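# Set cable runway's far end on bracket between lugs

## Task

Put the far end of the cable runway down so it rests securely on the bracket and sits in the gap between its lugs. Then open the grippers and pull the arms away. It only counts if the runway stays in place on its own, with no robot holding or propping it at the end.

## Robot and tools

ROBOTS. Four identical i2rt Big YAM arms, named arm1, arm2, arm3 and arm5 is not used; only arm1 to arm4 exist. Each has six joints, a two-finger gripper and a wrist camera (arm1_cam_wrist to arm4_cam_wrist). A fixed room camera, cam_high, also watches the scene. With joints 1 and 6 at 0 and the hand level and facing forward, the wrist camera rides on top of the hand and looks toward the fingertips. The hand can reach roughly 1.0 m from the joint 1 axis. Joints move at different speeds, so the hand can sweep a wide, curved path between postures.

FRAMES. Any pose is given in a single shared scene frame with its origin on the floor and +z up. The hand point is midway between the fingertips. The hand's z axis runs along the fingers, and the fingers open and close along its y axis. Hand poses depend on each robot's real foot pose, which is never printed.

JOINTS (absolute targets, radians except the gripper, which is metres; the ± value is how close counts as reached):
- joint1_rad: -2.879 to 2.879, ±0.045. Turns the whole arm about its foot; positive is counter-clockwise seen from above; 0 points the arm the way its foot faces.
- joint2_rad: 0 to 3.141, ±0.14. Shoulder; 0 has the upper arm lying back about level, positive lifts it up and over to the front.
- joint3_rad: 0 to 3.019, ±0.09. Elbow; 0 is fully folded, positive opens it.
- joint4_rad: -1.692 to 1.57, ±0.055. Hand pitch; positive tips the fingers up.
- joint5_rad: -1.57 to 1.57, ±0.03. Sideways hand swing; positive goes to the arm's right.
- joint6_rad: -2.094 to 2.094, ±0.035. Hand roll; positive is clockwise viewed from behind the hand.
- gripper_m: 0 to 0.093, ±0.003. Gap between fingertips. Each finger pad pushes with up to about 50 to 62 N, less on some grippers.

TOOLS.
execute_actions: argument actions is a list holding exactly one action or nothing. An action is an object keyed by robot name ("arm1" to "arm4"); each robot's entry has a single key "joints", an object mapping joint names above to absolute target values (not offsets). Include only the robots and joints you want to change; everything listed starts at once and may finish at different moments. A single action is cut off after 15 s. Optional cameras: a list of camera names from arm1_cam_wrist, arm2_cam_wrist, arm3_cam_wrist, arm4_cam_wrist, cam_high, or "all"; omitted or null or ["all"] gives every camera, [] gives none. Any unknown key, name or out-of-range number rejects the whole call and nothing moves. An empty actions list just reports state and images. The result gives each robot's state plus one image per requested camera, captured at the end; the pictures line lists which camera each image is, in order.
wait: seconds from 0 to 10. Commands nothing; the world keeps running and the same report as an empty action comes back.
zoom_image: camera (one camera name) and region [x0, y0, x1, y1] in pixels with (0,0) at top-left, at most 504 by 504. Works only on full images from the latest result.
finished_scene: scene, the integer number of the current scene. Ends it for good once the robot has held the last command; the result says whether the goal was met and gives the next task if any.

READING RESULTS. joint_positions gives current joint values. joint_status tells how each commanded motion ended. off_target: stopped short and may still be pushing. contact_stop or time_out: the joint gives up its target and holds where it stopped, except that a timed-out joint may keep a target no more than 0.375, 0.375, 0.113, 0.225, 0.075 and 0.3 rad (joints 1 to 6) from its position and keep pushing, moving there later if freed; on_its_own lists such joints. To relieve the push, command the joint its reported position. "joint command not followed" (often with a cause line) means a safety check refused that arm's joint targets while any gripper target still ran; those joints read not_followed and the arm may retry them on later actions until valid targets arrive or the path clears. This check guards against self and arm-to-arm collisions but can react late and ignores fingers, gripper housings and wrist cameras. on_its_own covers what the call did not command; "held at" is the held target, not the actual position. Joints left out of an action may still be driving to an old target without joint_status saying so. A very small change from the current position may produce no motion. A joint carrying a load may droop over time.

MOTOR HEAT. Holding weight warms motors, even while you are thinking. A MOTOR HOT line appears at 85 °C. At 100 °C that arm's motors and gripper go limp until cool and the arm falls, reported as an OVER-TEMPERATURE FAULT; affected keys read limit_stop_at_motor_heat, and you should resend those targets. Some heat carries into later scenes.

WHAT TO AVOID. Big YAMs do not halt on contact and can press very hard, so avoid shoving into the table, bracket or runway. Robots pressing hard against each other fails and ends the run; heavy collisions may too. No state line reports robot-to-robot contact; objects touching robots do not count. Never push anything off the work area or onto the floor. Avoid dropping, slipping or slamming the runway. Loose objects may occasionally get a brief nudge. Arms act independently, so one stalled arm will not pause the others. The simulation runs while you reason, holding the last command. Shorter robot motion is better once the goal is met.

Each tool is called after "Request:" as name(argument=value, ...) on one line, values as JSON.

## Session

I'll start by looking at the current state of the scene.

Request:
execute_actions(actions=[])

Scene clock: 0.00 s.
arm1.joint_positions: joint1_rad=-0.182 joint2_rad=+0.551 joint3_rad=+1.378 joint4_rad=-1.482 joint5_rad=-0.040 joint6_rad=+0.223 gripper_m=+0.095
arm1.joint_status: not commanded
arm1.hand: x=-0.9502 y=-0.2917 z=+1.3318 quat_wxyz=(-0.306, +0.462, -0.772, -0.312) (m; scene frame)
arm2.joint_positions: joint1_rad=+0.175 joint2_rad=+0.530 joint3_rad=+1.436 joint4_rad=-1.178 joint5_rad=-0.095 joint6_rad=+0.060 gripper_m=+0.095
arm2.joint_status: not commanded
arm2.hand: x=-0.2776 y=+0.3211 z=+1.4532 quat_wxyz=(-0.469, -0.553, -0.572, +0.384) (m; scene frame)
arm3.joint_positions: joint1_rad=-0.071 joint2_rad=+0.611 joint3_rad=+1.333 joint4_rad=-1.228 joint5_rad=-0.186 joint6_rad=+0.081 gripper_m=+0.094
arm3.joint_status: not commanded
arm3.hand: x=+0.5626 y=-0.2901 z=+1.3013 quat_wxyz=(-0.259, +0.647, -0.568, -0.437) (m; scene frame)
arm4.joint_positions: joint1_rad=-0.370 joint2_rad=+0.483 joint3_rad=+1.365 joint4_rad=-1.384 joint5_rad=+0.135 joint6_rad=-0.059 gripper_m=+0.094
arm4.joint_status: not commanded
arm4.hand: x=+1.1559 y=+0.3406 z=+1.3454 quat_wxyz=(-0.252, -0.683, -0.517, +0.449) (m; scene frame)
pictures: arm1_cam_wrist, arm2_cam_wrist, arm3_cam_wrist, arm4_cam_wrist, cam_high
Images, in order (width x height): arm1_cam_wrist 504x504, arm2_cam_wrist 504x504, arm3_cam_wrist 504x504, arm4_cam_wrist 504x504, cam_high 896x504.

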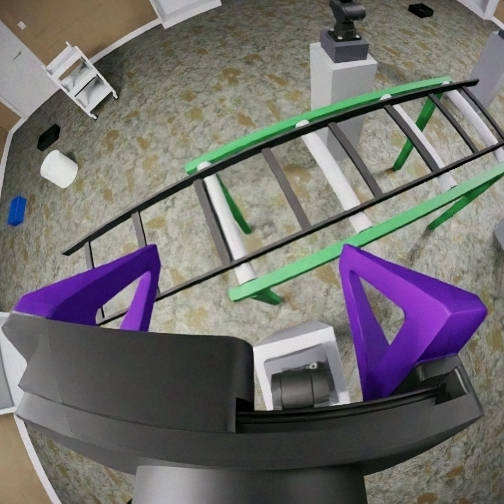

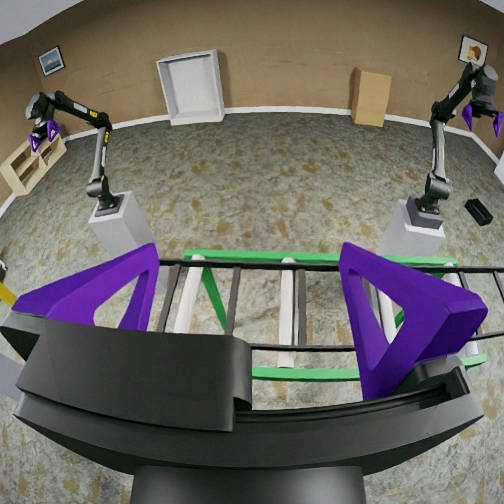

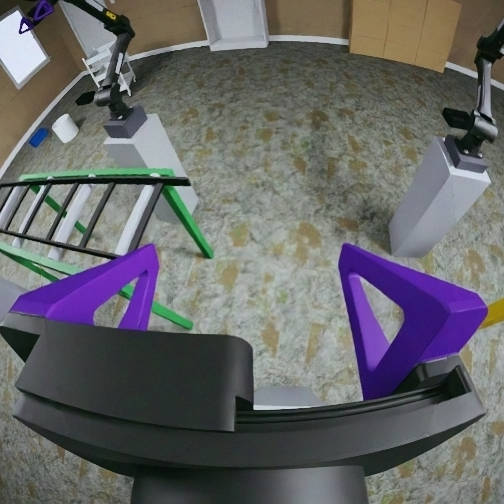

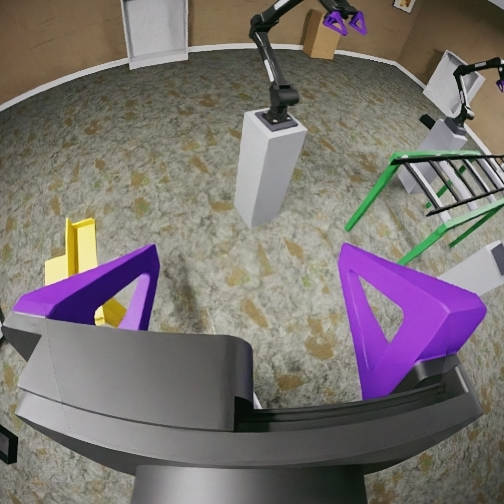

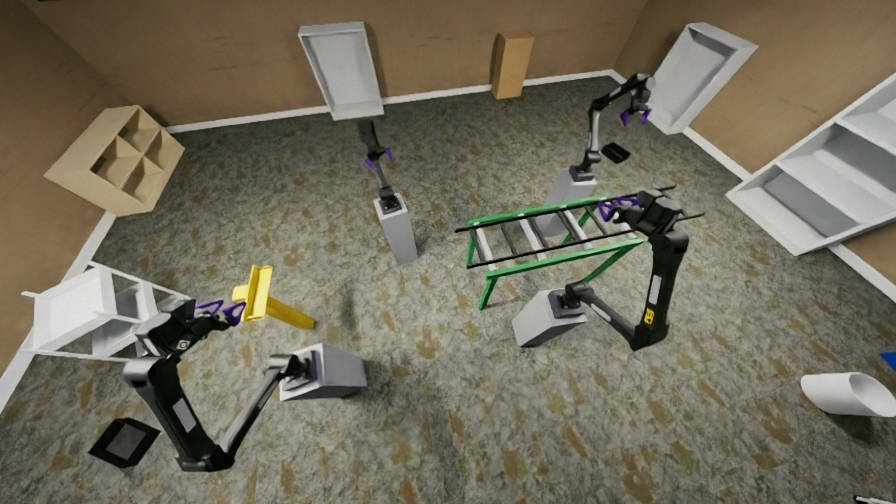

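Request:
zoom_image(camera="cam_high", region=[420, 140, 760, 360])

Request:
zoom_image(camera="cam_high", region=[120, 220, 420, 420])

Request:
zoom_image(camera="arm4_cam_wrist", region=[0, 180, 200, 380])

Request:
zoom_image(camera="arm1_cam_wrist", region=[40, 60, 504, 330])

Region (420, 140, 760, 360) of cam_high's 896x504 image, scaled by 1.482, with more detail than that image has; it fills the top 326 rows of this view, and the rest is white.

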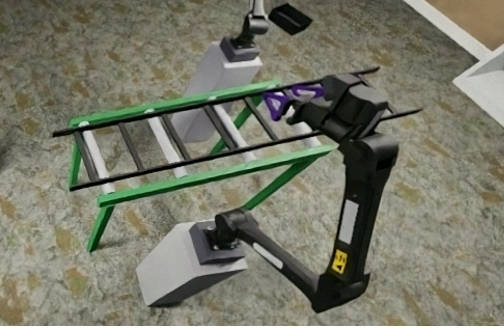

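Region (120, 220, 420, 420) of cam_high's 896x504 image, scaled by 1.680, with more detail than that image has.

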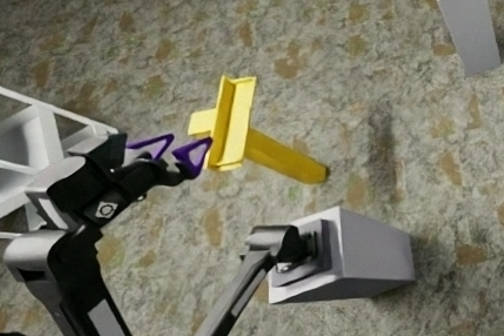

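Region (0, 180, 200, 380) of arm4_cam_wrist's 504x504 image, scaled by 2.520, with more detail than that image has.

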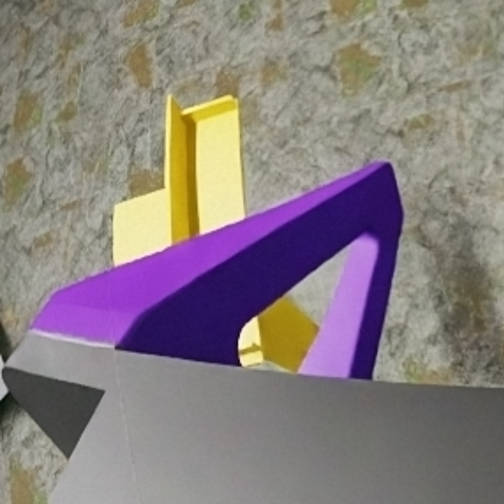

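Region (40, 60, 504, 330) of arm1_cam_wrist's 504x504 image, scaled by 1.086, with more detail than that image has; it fills the top 293 rows of this view, and the rest is white.

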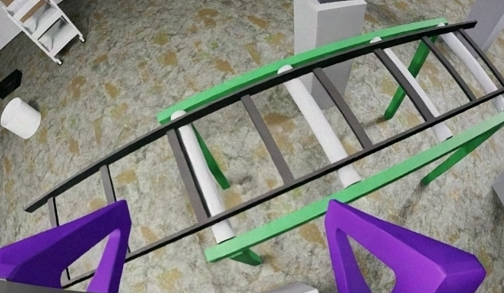

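Request:
execute_actions(actions=[{"arm1": {"joints": {"joint4_rad": -1.0}}, "arm2": {"joints": {"joint3_rad": 1.0}}, "arm3": {"joints": {"joint2_rad": 1.1}}, "arm4": {"joints": {"joint1_rad": 0.3}}}])

Scene clock: 76.73 s.
arm1.joint_positions: joint1_rad=-0.182 joint2_rad=+0.551 joint3_rad=+1.378 joint4_rad=-1.027 joint5_rad=-0.040 joint6_rad=+0.223 gripper_m=+0.095
arm1.joint_status: all done
arm1.hand: x=-0.9367 y=-0.2464 z=+1.4320 quat_wxyz=(-0.447, +0.404, -0.665, -0.441) (m; scene frame)
arm2.joint_positions: joint1_rad=+0.175 joint2_rad=+0.535 joint3_rad=+0.999 joint4_rad=-1.178 joint5_rad=-0.095 joint6_rad=+0.060 gripper_m=+0.095
arm2.joint_status: all done
arm2.hand: x=-0.2775 y=+0.2642 z=+1.2308 quat_wxyz=(-0.334, -0.641, -0.644, +0.252) (m; scene frame)
arm3.joint_positions: joint1_rad=-0.071 joint2_rad=+1.100 joint3_rad=+1.333 joint4_rad=-1.228 joint5_rad=-0.186 joint6_rad=+0.081 gripper_m=+0.094
arm3.joint_status: all done
arm3.hand: x=+0.5459 y=-0.1275 z=+1.1450 quat_wxyz=(-0.110, +0.701, -0.650, -0.271) (m; scene frame)
arm4.joint_positions: joint1_rad=+0.293 joint2_rad=+0.483 joint3_rad=+1.365 joint4_rad=-1.384 joint5_rad=+0.135 joint6_rad=-0.059 gripper_m=+0.094
arm4.joint_status: all done
arm4.hand: x=+1.2705 y=+0.3338 z=+1.3448 quat_wxyz=(-0.382, -0.478, -0.713, +0.344) (m; scene frame)
pictures: arm1_cam_wrist, arm2_cam_wrist, arm3_cam_wrist, arm4_cam_wrist, cam_high
Images, in order (width x height): arm1_cam_wrist 504x504, arm2_cam_wrist 504x504, arm3_cam_wrist 504x504, arm4_cam_wrist 504x504, cam_high 896x504.

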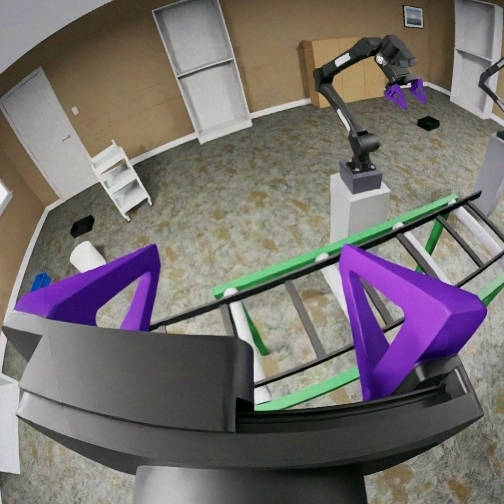

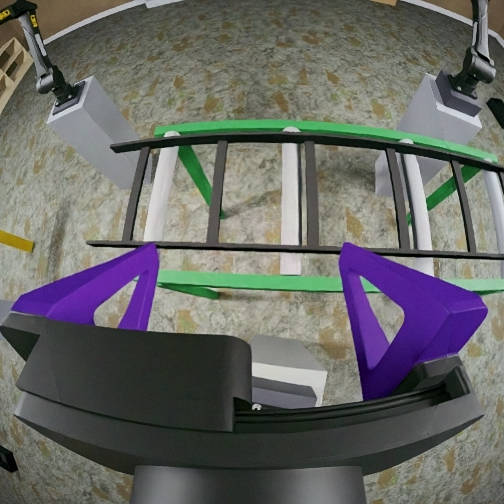

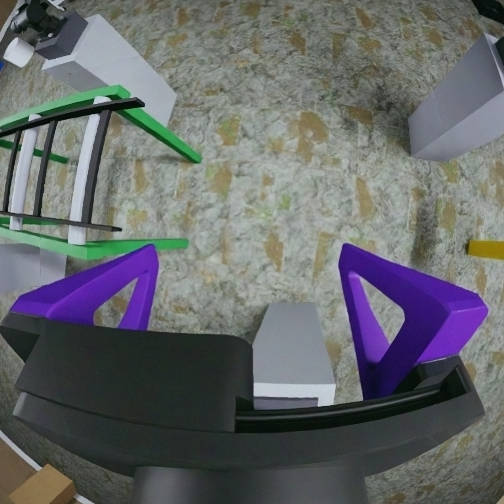

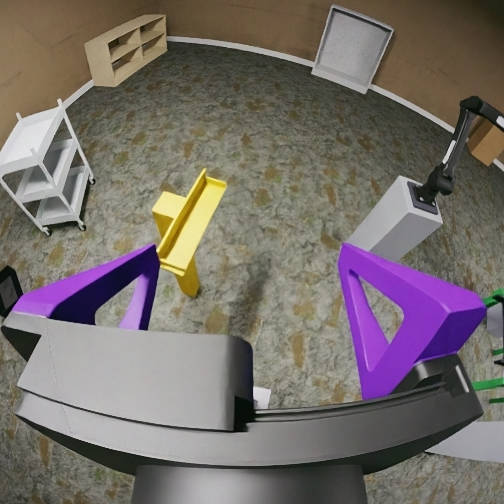

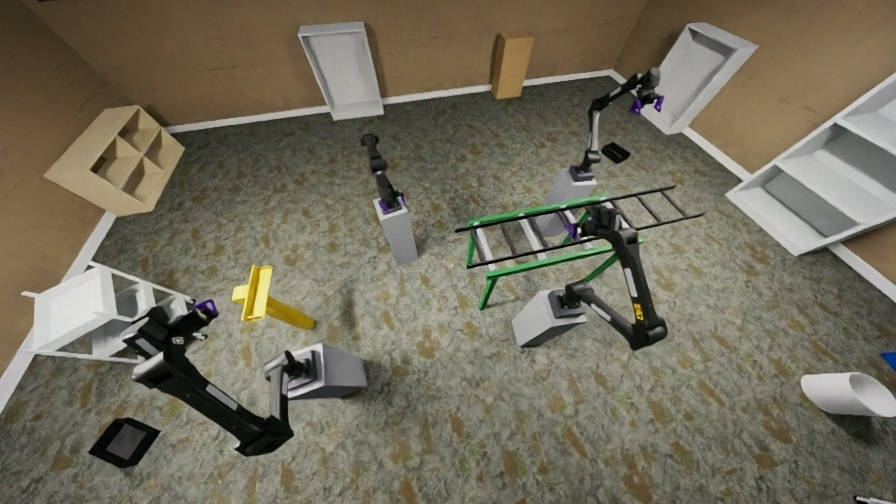

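Request:
zoom_image(camera="cam_high", region=[600, 60, 700, 140])

Request:
zoom_image(camera="cam_high", region=[530, 190, 630, 270])

Request:
zoom_image(camera="cam_high", region=[345, 160, 445, 240])

Request:
zoom_image(camera="cam_high", region=[180, 255, 300, 345])

Request:
zoom_image(camera="arm4_cam_wrist", region=[130, 150, 270, 310])

Request:
zoom_image(camera="arm2_cam_wrist", region=[70, 110, 330, 310])

Region (600, 60, 700, 140) of cam_high's 896x504 image, scaled by 5.040, with more detail than that image has; it fills the top 403 rows of this view, and the rest is white.

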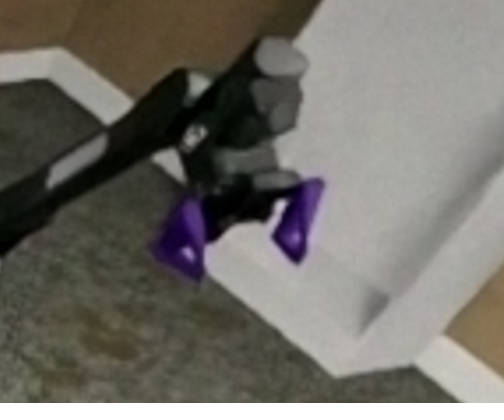

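Region (530, 190, 630, 270) of cam_high's 896x504 image, scaled by 5.040, with more detail than that image has; it fills the top 403 rows of this view, and the rest is white.

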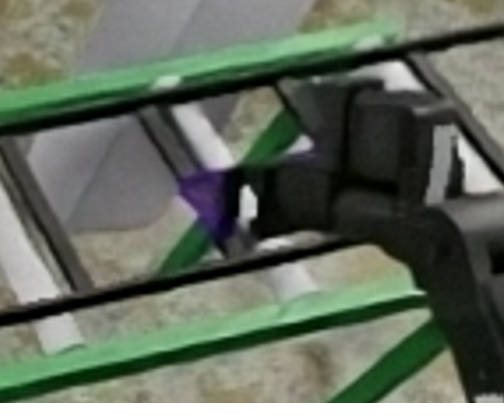

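Region (345, 160, 445, 240) of cam_high's 896x504 image, scaled by 5.040, with more detail than that image has; it fills the top 403 rows of this view, and the rest is white.

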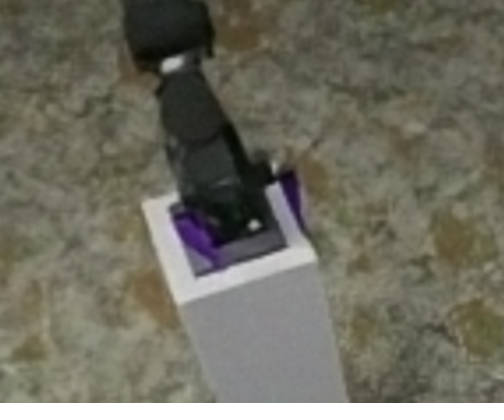

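Region (180, 255, 300, 345) of cam_high's 896x504 image, scaled by 4.200, with more detail than that image has; it fills the top 378 rows of this view, and the rest is white.

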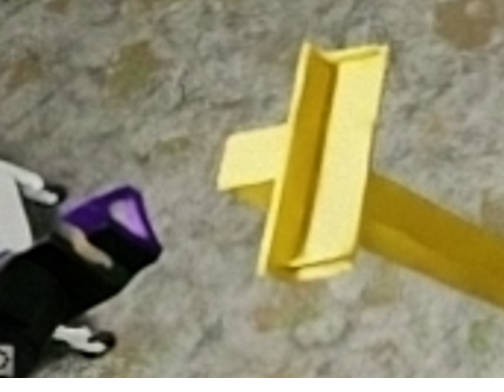

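Region (130, 150, 270, 310) of arm4_cam_wrist's 504x504 image, scaled by 3.150, with more detail than that image has; it fills the left 441 columns of this view, and the rest is white.

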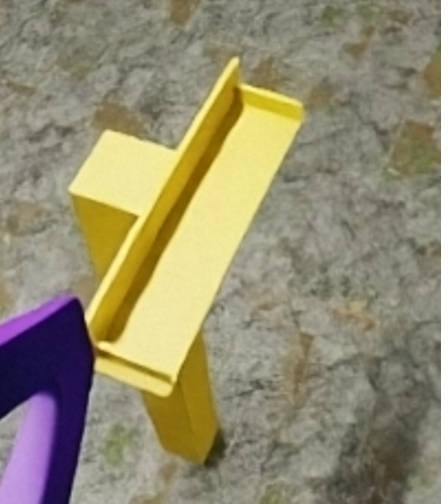

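Region (70, 110, 330, 310) of arm2_cam_wrist's 504x504 image, scaled by 1.938, with more detail than that image has; it fills the top 388 rows of this view, and the rest is white.

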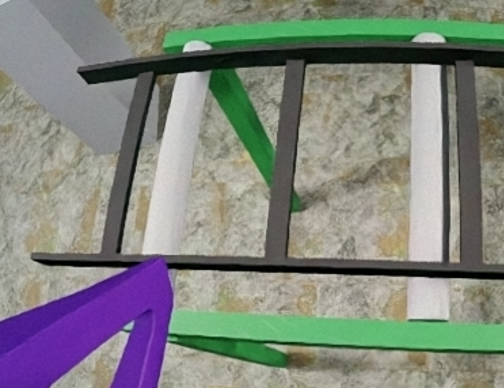

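Request:
zoom_image(camera="arm1_cam_wrist", region=[300, 30, 460, 210])

Request:
zoom_image(camera="arm3_cam_wrist", region=[0, 0, 220, 270])

Request:
zoom_image(camera="arm2_cam_wrist", region=[0, 0, 200, 200])

Request:
zoom_image(camera="cam_high", region=[440, 190, 580, 320])

Request:
zoom_image(camera="cam_high", region=[580, 160, 720, 270])

Region (300, 30, 460, 210) of arm1_cam_wrist's 504x504 image, scaled by 2.800, with more detail than that image has.

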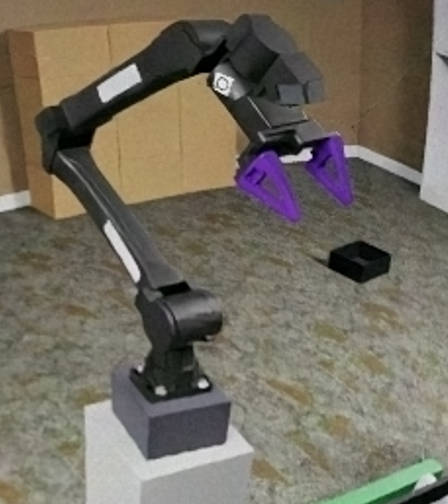

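Region (0, 0, 220, 270) of arm3_cam_wrist's 504x504 image, scaled by 1.867, with more detail than that image has; it fills the left 411 columns of this view, and the rest is white.

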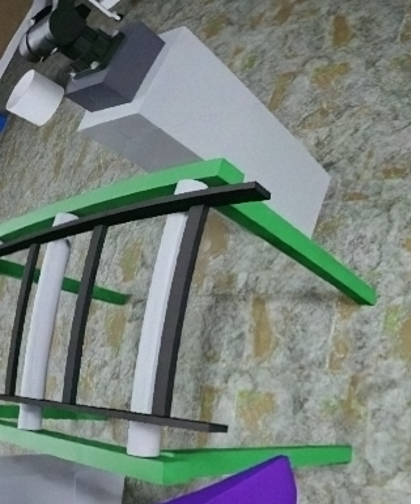

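Region (0, 0, 200, 200) of arm2_cam_wrist's 504x504 image, scaled by 2.520, with more detail than that image has.

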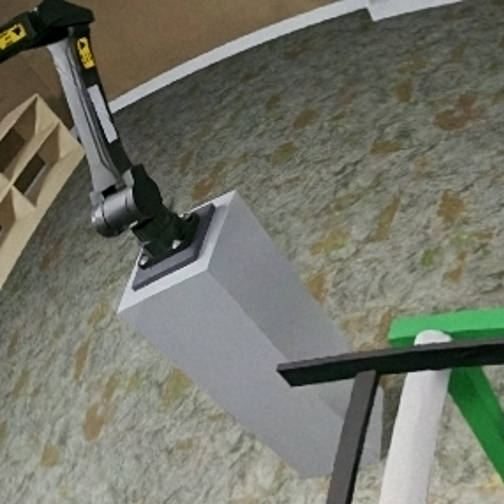

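Region (440, 190, 580, 320) of cam_high's 896x504 image, scaled by 3.600, with more detail than that image has; it fills the top 468 rows of this view, and the rest is white.

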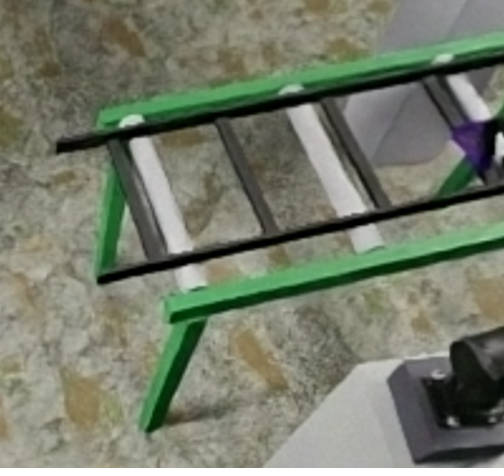

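Region (580, 160, 720, 270) of cam_high's 896x504 image, scaled by 3.600, with more detail than that image has; it fills the top 396 rows of this view, and the rest is white.

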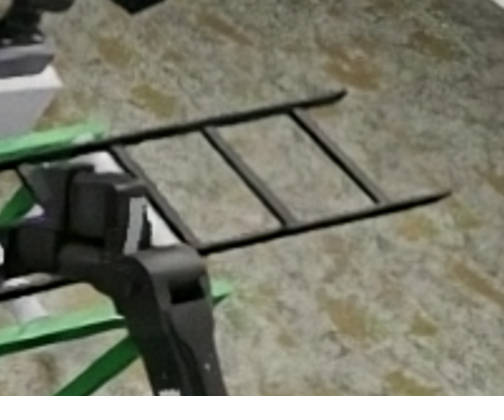

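Request:
execute_actions(actions=[{"arm1": {"joints": {"joint1_rad": 0.8, "joint2_rad": 1.0, "joint3_rad": 1.2, "joint4_rad": -1.0, "joint5_rad": 0.0, "joint6_rad": 0.0}}, "arm2": {"joints": {"joint1_rad": -0.418, "joint2_rad": 1.873, "joint3_rad": 1.414, "joint4_rad": -1.114, "joint5_rad": 0.0, "joint6_rad": -0.576}}, "arm3": {"joints": {"joint1_rad": -1.1, "joint2_rad": 1.25, "joint3_rad": 1.29, "joint4_rad": -0.64, "joint5_rad": 0.0, "joint6_rad": 0.0}}, "arm4": {"joints": {"joint1_rad": 0.37, "joint2_rad": 0.655, "joint3_rad": 0.77, "joint4_rad": -0.82, "joint5_rad": 0.0, "joint6_rad": 0.0}}}])

Scene clock: 198.47 s.
arm1.joint_positions: joint1_rad=+0.799 joint2_rad=+0.999 joint3_rad=+1.188 joint4_rad=-1.017 joint5_rad=-0.001 joint6_rad=+0.016 gripper_m=+0.095
arm1.joint_status: all done
arm1.hand: x=-1.2633 y=-0.1561 z=+1.1902 quat_wxyz=(-0.145, +0.841, -0.405, -0.329) (m; scene frame)
arm2.joint_positions: joint1_rad=-0.423 joint2_rad=+1.865 joint3_rad=+1.405 joint4_rad=-1.116 joint5_rad=-0.001 joint6_rad=-0.561 gripper_m=+0.095
arm2.joint_status: all done
arm2.hand: x=-0.5938 y=+0.0703 z=+0.8982 quat_wxyz=(+0.000, -0.713, -0.701, +0.000) (m; scene frame)
arm3.joint_positions: joint1_rad=-1.100 joint2_rad=+1.258 joint3_rad=+1.294 joint4_rad=-0.658 joint5_rad=+0.000 joint6_rad=+0.013 gripper_m=+0.094
arm3.joint_status: all done
arm3.hand: x=+1.0608 y=-0.2054 z=+1.1448 quat_wxyz=(-0.432, +0.278, -0.846, -0.144) (m; scene frame)
arm4.joint_positions: joint1_rad=+0.364 joint2_rad=+0.661 joint3_rad=+0.768 joint4_rad=-0.848 joint5_rad=+0.004 joint6_rad=-0.013 gripper_m=+0.094
arm4.joint_status: all done
arm4.hand: x=+1.3704 y=+0.2120 z=+1.0927 quat_wxyz=(-0.342, -0.470, -0.785, +0.217) (m; scene frame)
pictures: arm1_cam_wrist, arm2_cam_wrist, arm3_cam_wrist, arm4_cam_wrist, cam_high
Images, in order (width x height): arm1_cam_wrist 504x504, arm2_cam_wrist 504x504, arm3_cam_wrist 504x504, arm4_cam_wrist 504x504, cam_high 896x504.

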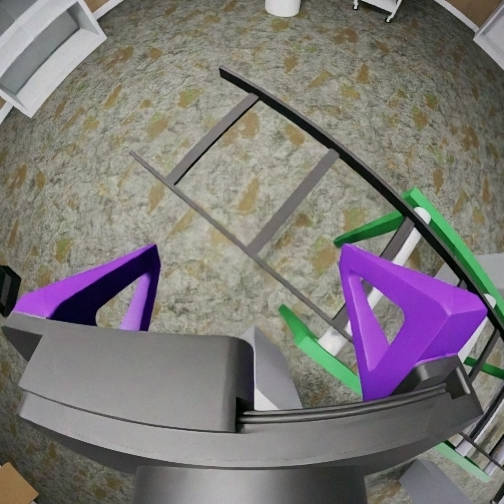

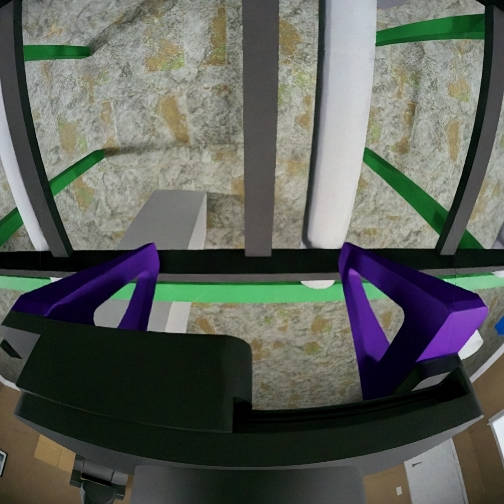

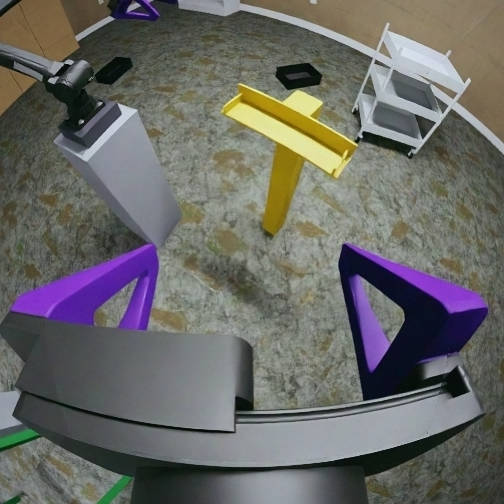

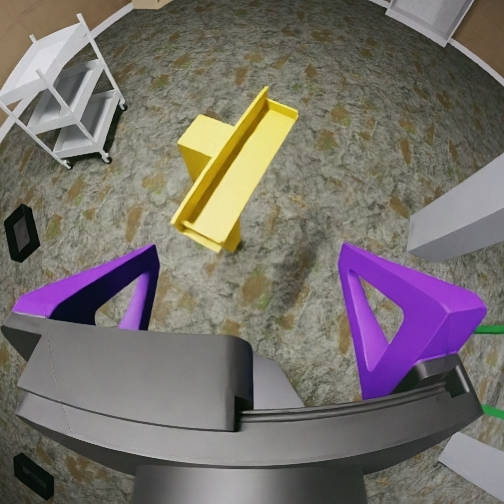

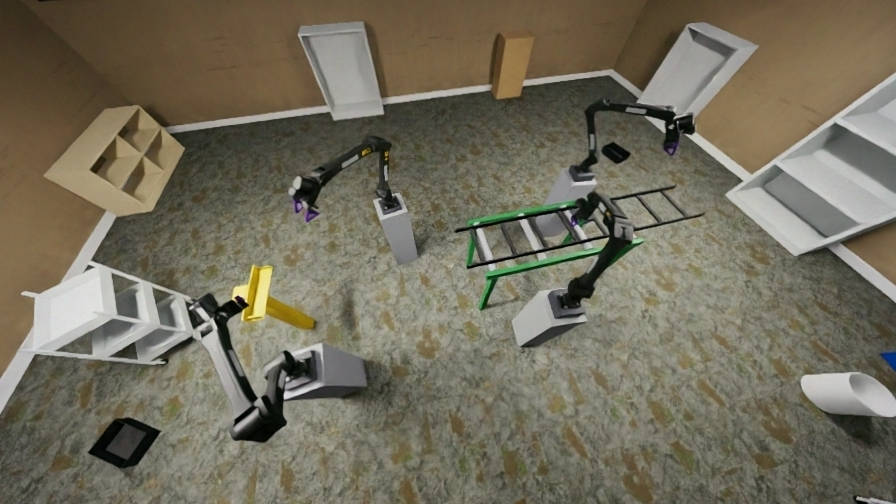

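Request:
zoom_image(camera="arm2_cam_wrist", region=[140, 150, 380, 330])

Request:
zoom_image(camera="arm3_cam_wrist", region=[205, 70, 375, 200])

Request:
zoom_image(camera="arm4_cam_wrist", region=[150, 75, 330, 265])

Request:
zoom_image(camera="arm1_cam_wrist", region=[110, 50, 370, 290])

Region (140, 150, 380, 330) of arm2_cam_wrist's 504x504 image, scaled by 2.100, with more detail than that image has; it fills the top 378 rows of this view, and the rest is white.

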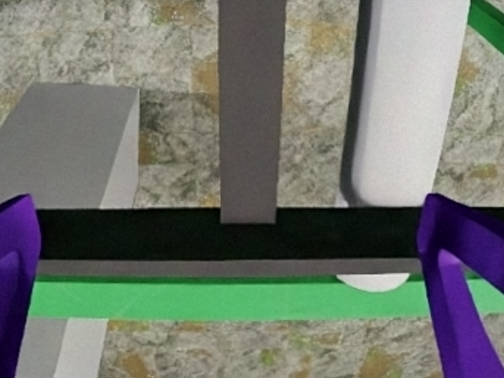

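Region (205, 70, 375, 200) of arm3_cam_wrist's 504x504 image, scaled by 2.965, with more detail than that image has; it fills the top 385 rows of this view, and the rest is white.

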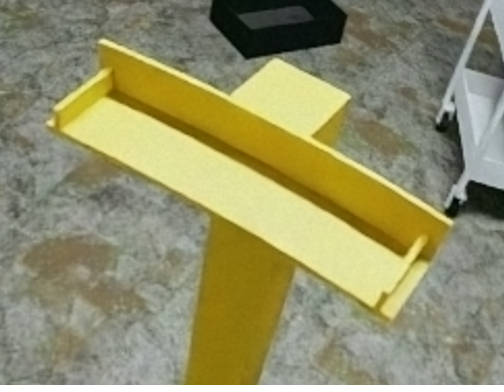

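Region (150, 75, 330, 265) of arm4_cam_wrist's 504x504 image, scaled by 2.653, with more detail than that image has; it fills the left 477 columns of this view, and the rest is white.

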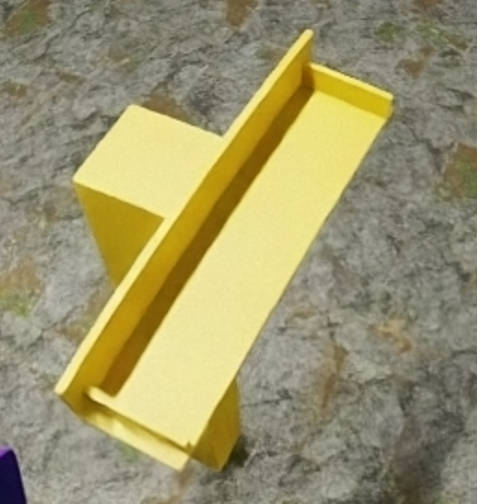

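Region (110, 50, 370, 290) of arm1_cam_wrist's 504x504 image, scaled by 1.938, with more detail than that image has; it fills the top 465 rows of this view, and the rest is white.

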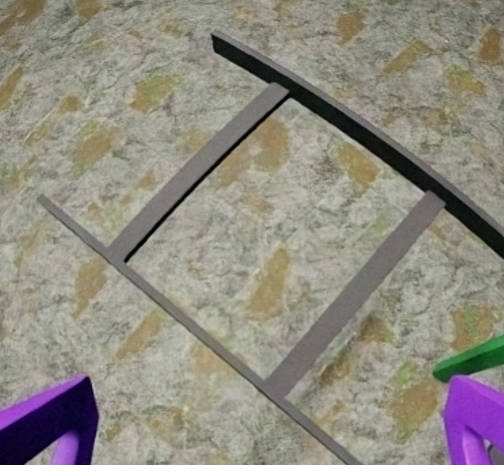

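Request:
execute_actions(actions=[{"arm2": {"joints": {"joint1_rad": -0.738, "joint2_rad": 2.024, "joint3_rad": 1.576, "joint4_rad": -1.124, "joint5_rad": 0.0, "joint6_rad": 0.705, "gripper_m": 0.06}}, "arm3": {"joints": {"joint1_rad": -0.3, "joint2_rad": 1.499, "joint3_rad": 1.153, "joint4_rad": -1.218, "joint5_rad": 0.0, "joint6_rad": 1.2}}, "arm4": {"joints": {"joint1_rad": 0.14, "joint2_rad": 1.525, "joint3_rad": 1.252, "joint4_rad": -1.303, "joint5_rad": 0.0, "joint6_rad": 1.2}}}])

Scene clock: 320.50 s.
arm1.joint_positions: joint1_rad=+0.799 joint2_rad=+0.999 joint3_rad=+1.188 joint4_rad=-1.017 joint5_rad=-0.001 joint6_rad=+0.016 gripper_m=+0.095
arm1.joint_status: not commanded
arm1.hand: x=-1.2633 y=-0.1561 z=+1.1902 quat_wxyz=(-0.145, +0.841, -0.405, -0.329) (m; scene frame)
arm2.joint_positions: joint1_rad=-0.731 joint2_rad=+2.017 joint3_rad=+1.540 joint4_rad=-1.118 joint5_rad=+0.001 joint6_rad=+0.690 gripper_m=+0.060
arm2.joint_status: all done
arm2.hand: x=-0.7497 y=+0.1541 z=+0.8625 quat_wxyz=(+0.006, -1.000, +0.003, -0.007) (m; scene frame)
arm3.joint_positions: joint1_rad=-0.299 joint2_rad=+1.498 joint3_rad=+1.149 joint4_rad=-1.207 joint5_rad=+0.000 joint6_rad=+1.186 gripper_m=+0.094
arm3.joint_status: all done
arm3.hand: x=+0.6734 y=-0.1175 z=+0.8984 quat_wxyz=(-0.002, +0.129, -0.992, -0.003) (m; scene frame)
arm4.joint_positions: joint1_rad=+0.142 joint2_rad=+1.543 joint3_rad=+1.206 joint4_rad=-1.287 joint5_rad=+0.002 joint6_rad=+1.187 gripper_m=+0.094
arm4.joint_status: all done
arm4.hand: x=+1.3280 y=+0.0882 z=+0.9413 quat_wxyz=(+0.024, -0.949, -0.314, +0.003) (m; scene frame)
pictures: arm1_cam_wrist, arm2_cam_wrist, arm3_cam_wrist, arm4_cam_wrist, cam_high
Images, in order (width x height): arm1_cam_wrist 504x504, arm2_cam_wrist 504x504, arm3_cam_wrist 504x504, arm4_cam_wrist 504x504, cam_high 896x504.

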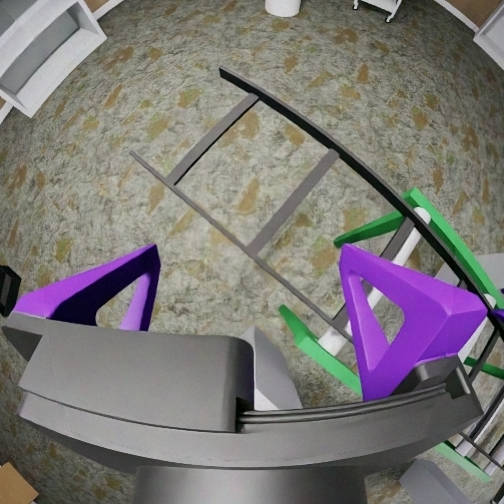

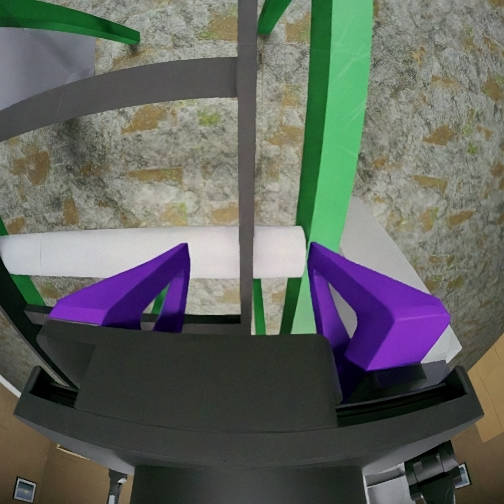

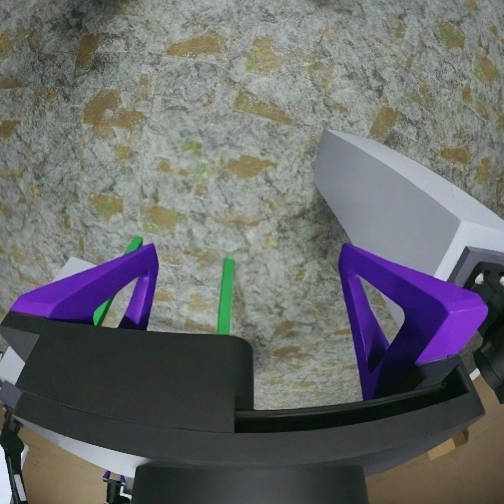

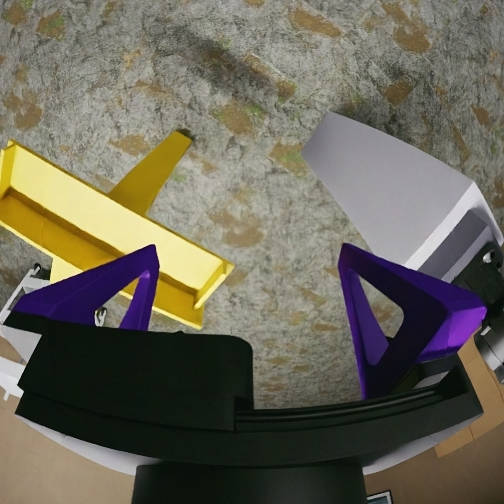

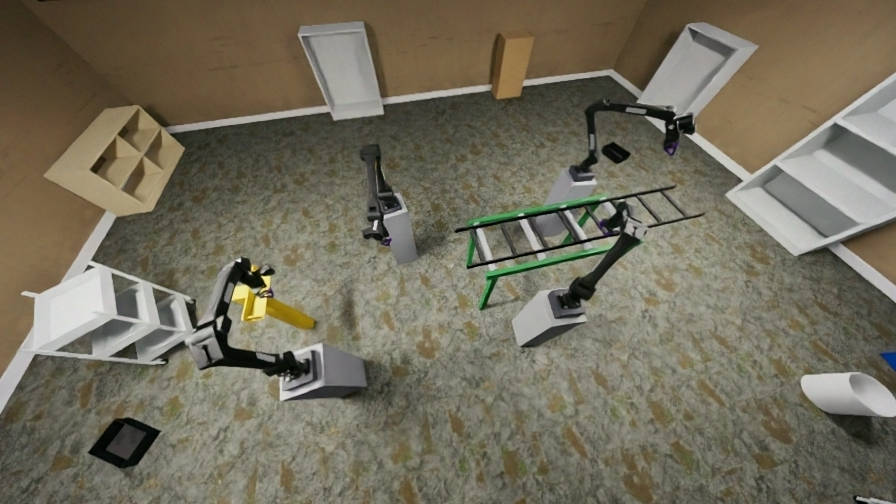

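Request:
zoom_image(camera="arm2_cam_wrist", region=[170, 200, 330, 340])

Request:
zoom_image(camera="arm4_cam_wrist", region=[0, 120, 260, 340])

Region (170, 200, 330, 340) of arm2_cam_wrist's 504x504 image, scaled by 3.150, with more detail than that image has; it fills the top 441 rows of this view, and the rest is white.

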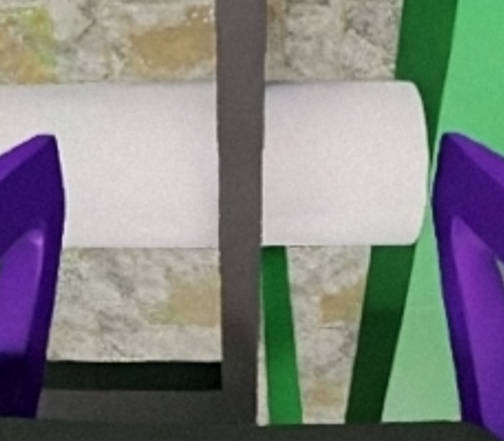

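Region (0, 120, 260, 340) of arm4_cam_wrist's 504x504 image, scaled by 1.938, with more detail than that image has; it fills the top 426 rows of this view, and the rest is white.

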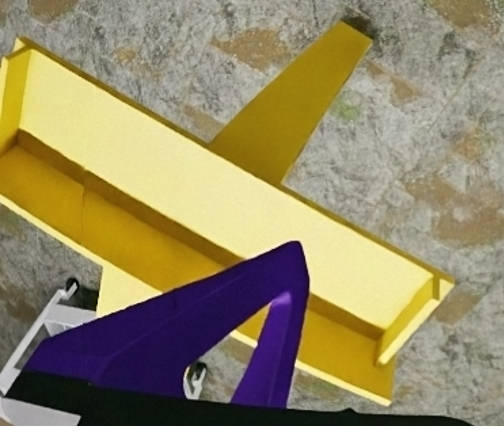

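Request:
zoom_image(camera="arm2_cam_wrist", region=[190, 40, 290, 120])

Request:
zoom_image(camera="arm2_cam_wrist", region=[200, 280, 280, 345])

Region (190, 40, 290, 120) of arm2_cam_wrist's 504x504 image, scaled by 5.040, with more detail than that image has; it fills the top 403 rows of this view, and the rest is white.

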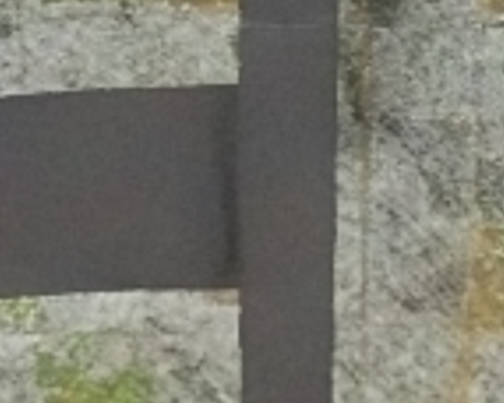

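Region (200, 280, 280, 345) of arm2_cam_wrist's 504x504 image, scaled by 6.300, with more detail than that image has; it fills the top 410 rows of this view, and the rest is white.

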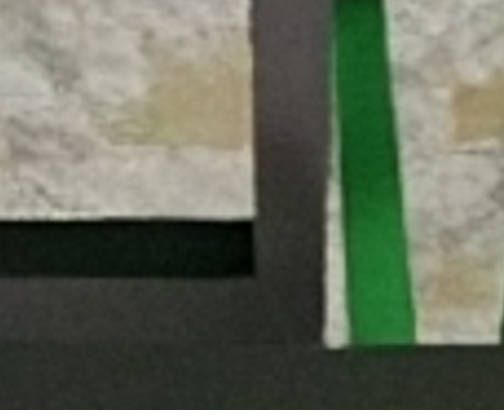

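Request:
execute_actions(actions=[{"arm2": {"joints": {"joint2_rad": 2.086, "joint3_rad": 1.494, "joint4_rad": -0.962, "gripper_m": 0.035}}, "arm3": {"joints": {"joint1_rad": 0.273, "joint6_rad": 2.046, "gripper_m": 0.05}}, "arm4": {"joints": {"joint3_rad": 1.27, "joint6_rad": 1.832}}}], cameras=["arm2_cam_wrist", "arm4_cam_wrist", "cam_high"])

Scene clock: 442.27 s.
arm1.joint_positions: joint1_rad=+0.799 joint2_rad=+0.999 joint3_rad=+1.188 joint4_rad=-1.017 joint5_rad=-0.001 joint6_rad=+0.016 gripper_m=+0.095
arm1.joint_status: not commanded
arm1.hand: x=-1.2633 y=-0.1561 z=+1.1902 quat_wxyz=(-0.145, +0.841, -0.405, -0.329) (m; scene frame)
arm2.joint_positions: joint1_rad=-0.731 joint2_rad=+2.074 joint3_rad=+1.494 joint4_rad=-0.975 joint5_rad=+0.001 joint6_rad=+0.691 gripper_m=+0.035
arm2.joint_status: all done
arm2.hand: x=-0.7557 y=+0.1492 z=+0.8151 quat_wxyz=(-0.006, -1.000, +0.003, +0.009) (m; scene frame)
arm3.joint_positions: joint1_rad=+0.278 joint2_rad=+1.498 joint3_rad=+1.149 joint4_rad=-1.207 joint5_rad=+0.000 joint6_rad=+2.032 gripper_m=+0.050
arm3.joint_status: all done
arm3.hand: x=+0.4349 y=-0.1565 z=+0.8985 quat_wxyz=(+0.003, -0.005, -1.000, -0.002) (m; scene frame)
arm4.joint_positions: joint1_rad=+0.142 joint2_rad=+1.543 joint3_rad=+1.206 joint4_rad=-1.287 joint5_rad=+0.002 joint6_rad=+1.819 gripper_m=+0.094
arm4.joint_status: all done
arm4.hand: x=+1.3280 y=+0.0882 z=+0.9413 quat_wxyz=(+0.022, -1.000, -0.004, +0.010) (m; scene frame)
pictures: arm2_cam_wrist, arm4_cam_wrist, cam_high
Images, in order (width x height): arm2_cam_wrist 504x504, arm4_cam_wrist 504x504, cam_high 896x504.

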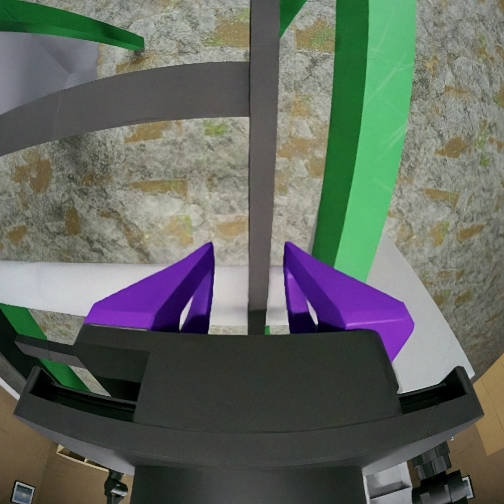

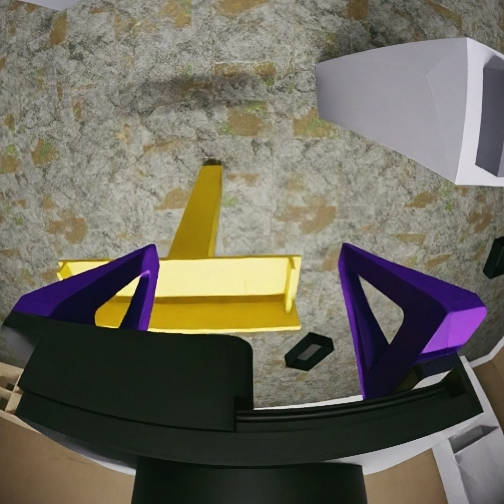

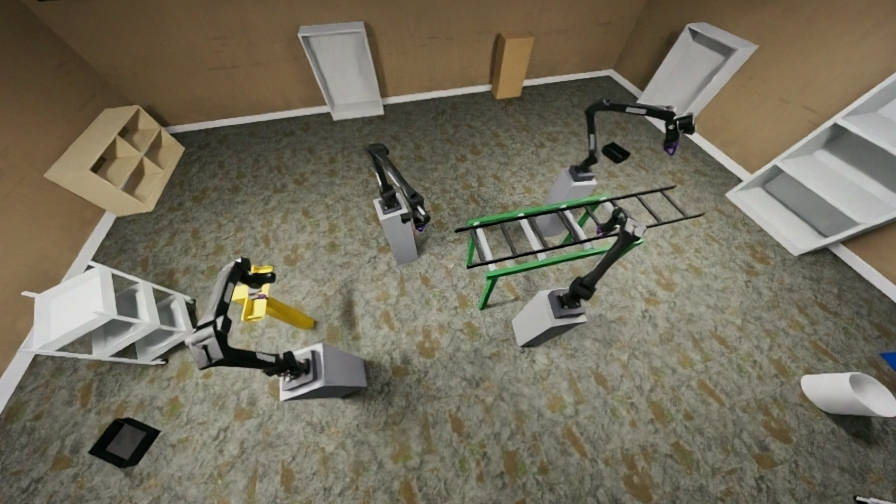

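Request:
zoom_image(camera="arm4_cam_wrist", region=[160, 240, 320, 345])

Request:
zoom_image(camera="arm4_cam_wrist", region=[40, 240, 170, 340])

Request:
execute_actions(actions=[{"arm2": {"joints": {"gripper_m": 0.0}}, "arm4": {"joints": {"joint1_rad": 0.373, "joint2_rad": 1.615, "joint3_rad": 1.355, "joint4_rad": -1.25, "joint6_rad": 2.065}}}], cameras=["arm2_cam_wrist", "arm4_cam_wrist"])

Region (160, 240, 320, 345) of arm4_cam_wrist's 504x504 image, scaled by 3.150, with more detail than that image has; it fills the top 331 rows of this view, and the rest is white.

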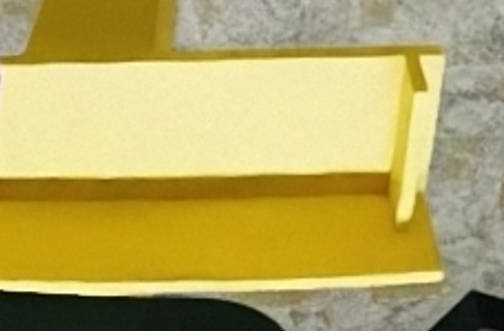

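Region (40, 240, 170, 340) of arm4_cam_wrist's 504x504 image, scaled by 3.877, with more detail than that image has; it fills the top 388 rows of this view, and the rest is white.

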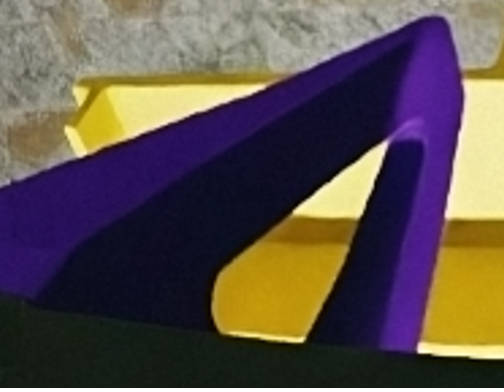

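Scene clock: 457.20 s.
arm1.joint_positions: joint1_rad=+0.799 joint2_rad=+0.999 joint3_rad=+1.188 joint4_rad=-1.017 joint5_rad=-0.001 joint6_rad=+0.016 gripper_m=+0.095
arm1.joint_status: not commanded
arm1.hand: x=-1.2633 y=-0.1561 z=+1.1902 quat_wxyz=(-0.145, +0.841, -0.405, -0.329) (m; scene frame)
arm2.joint_positions: joint1_rad=-0.737 joint2_rad=+2.074 joint3_rad=+1.491 joint4_rad=-0.978 joint5_rad=+0.003 joint6_rad=+0.692 gripper_m=+0.009
arm2.joint_status: gripper_m off_target (ended at +0.009, target +0.000)
arm2.hand: x=-0.7564 y=+0.1539 z=+0.8141 quat_wxyz=(-0.004, -1.000, +0.007, +0.007) (m; scene frame)
arm3.joint_positions: joint1_rad=+0.278 joint2_rad=+1.498 joint3_rad=+1.149 joint4_rad=-1.207 joint5_rad=+0.000 joint6_rad=+2.033 gripper_m=+0.050
arm3.joint_status: not commanded
arm3.hand: x=+0.4349 y=-0.1565 z=+0.8985 quat_wxyz=(+0.003, -0.005, -1.000, -0.002) (m; scene frame)
arm4.joint_positions: joint1_rad=+0.379 joint2_rad=+1.620 joint3_rad=+1.308 joint4_rad=-1.261 joint5_rad=+0.001 joint6_rad=+2.052 gripper_m=+0.094
arm4.joint_status: all done
arm4.hand: x=+1.4432 y=+0.0856 z=+0.9439 quat_wxyz=(-0.002, -1.000, -0.006, +0.004) (m; scene frame)
pictures: arm2_cam_wrist, arm4_cam_wrist
Images, in order (width x height): arm2_cam_wrist 504x504, arm4_cam_wrist 504x504.

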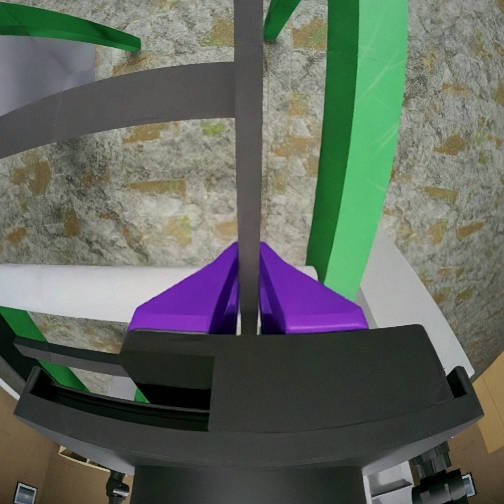

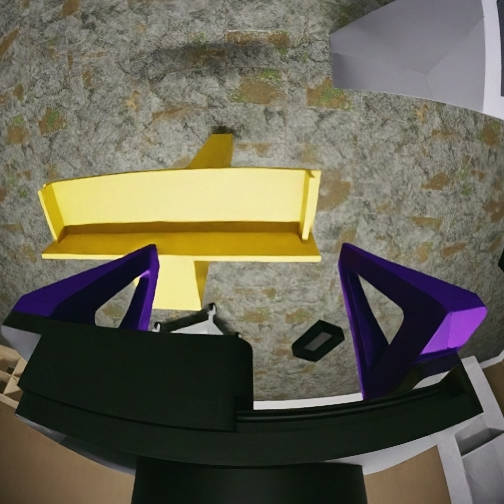

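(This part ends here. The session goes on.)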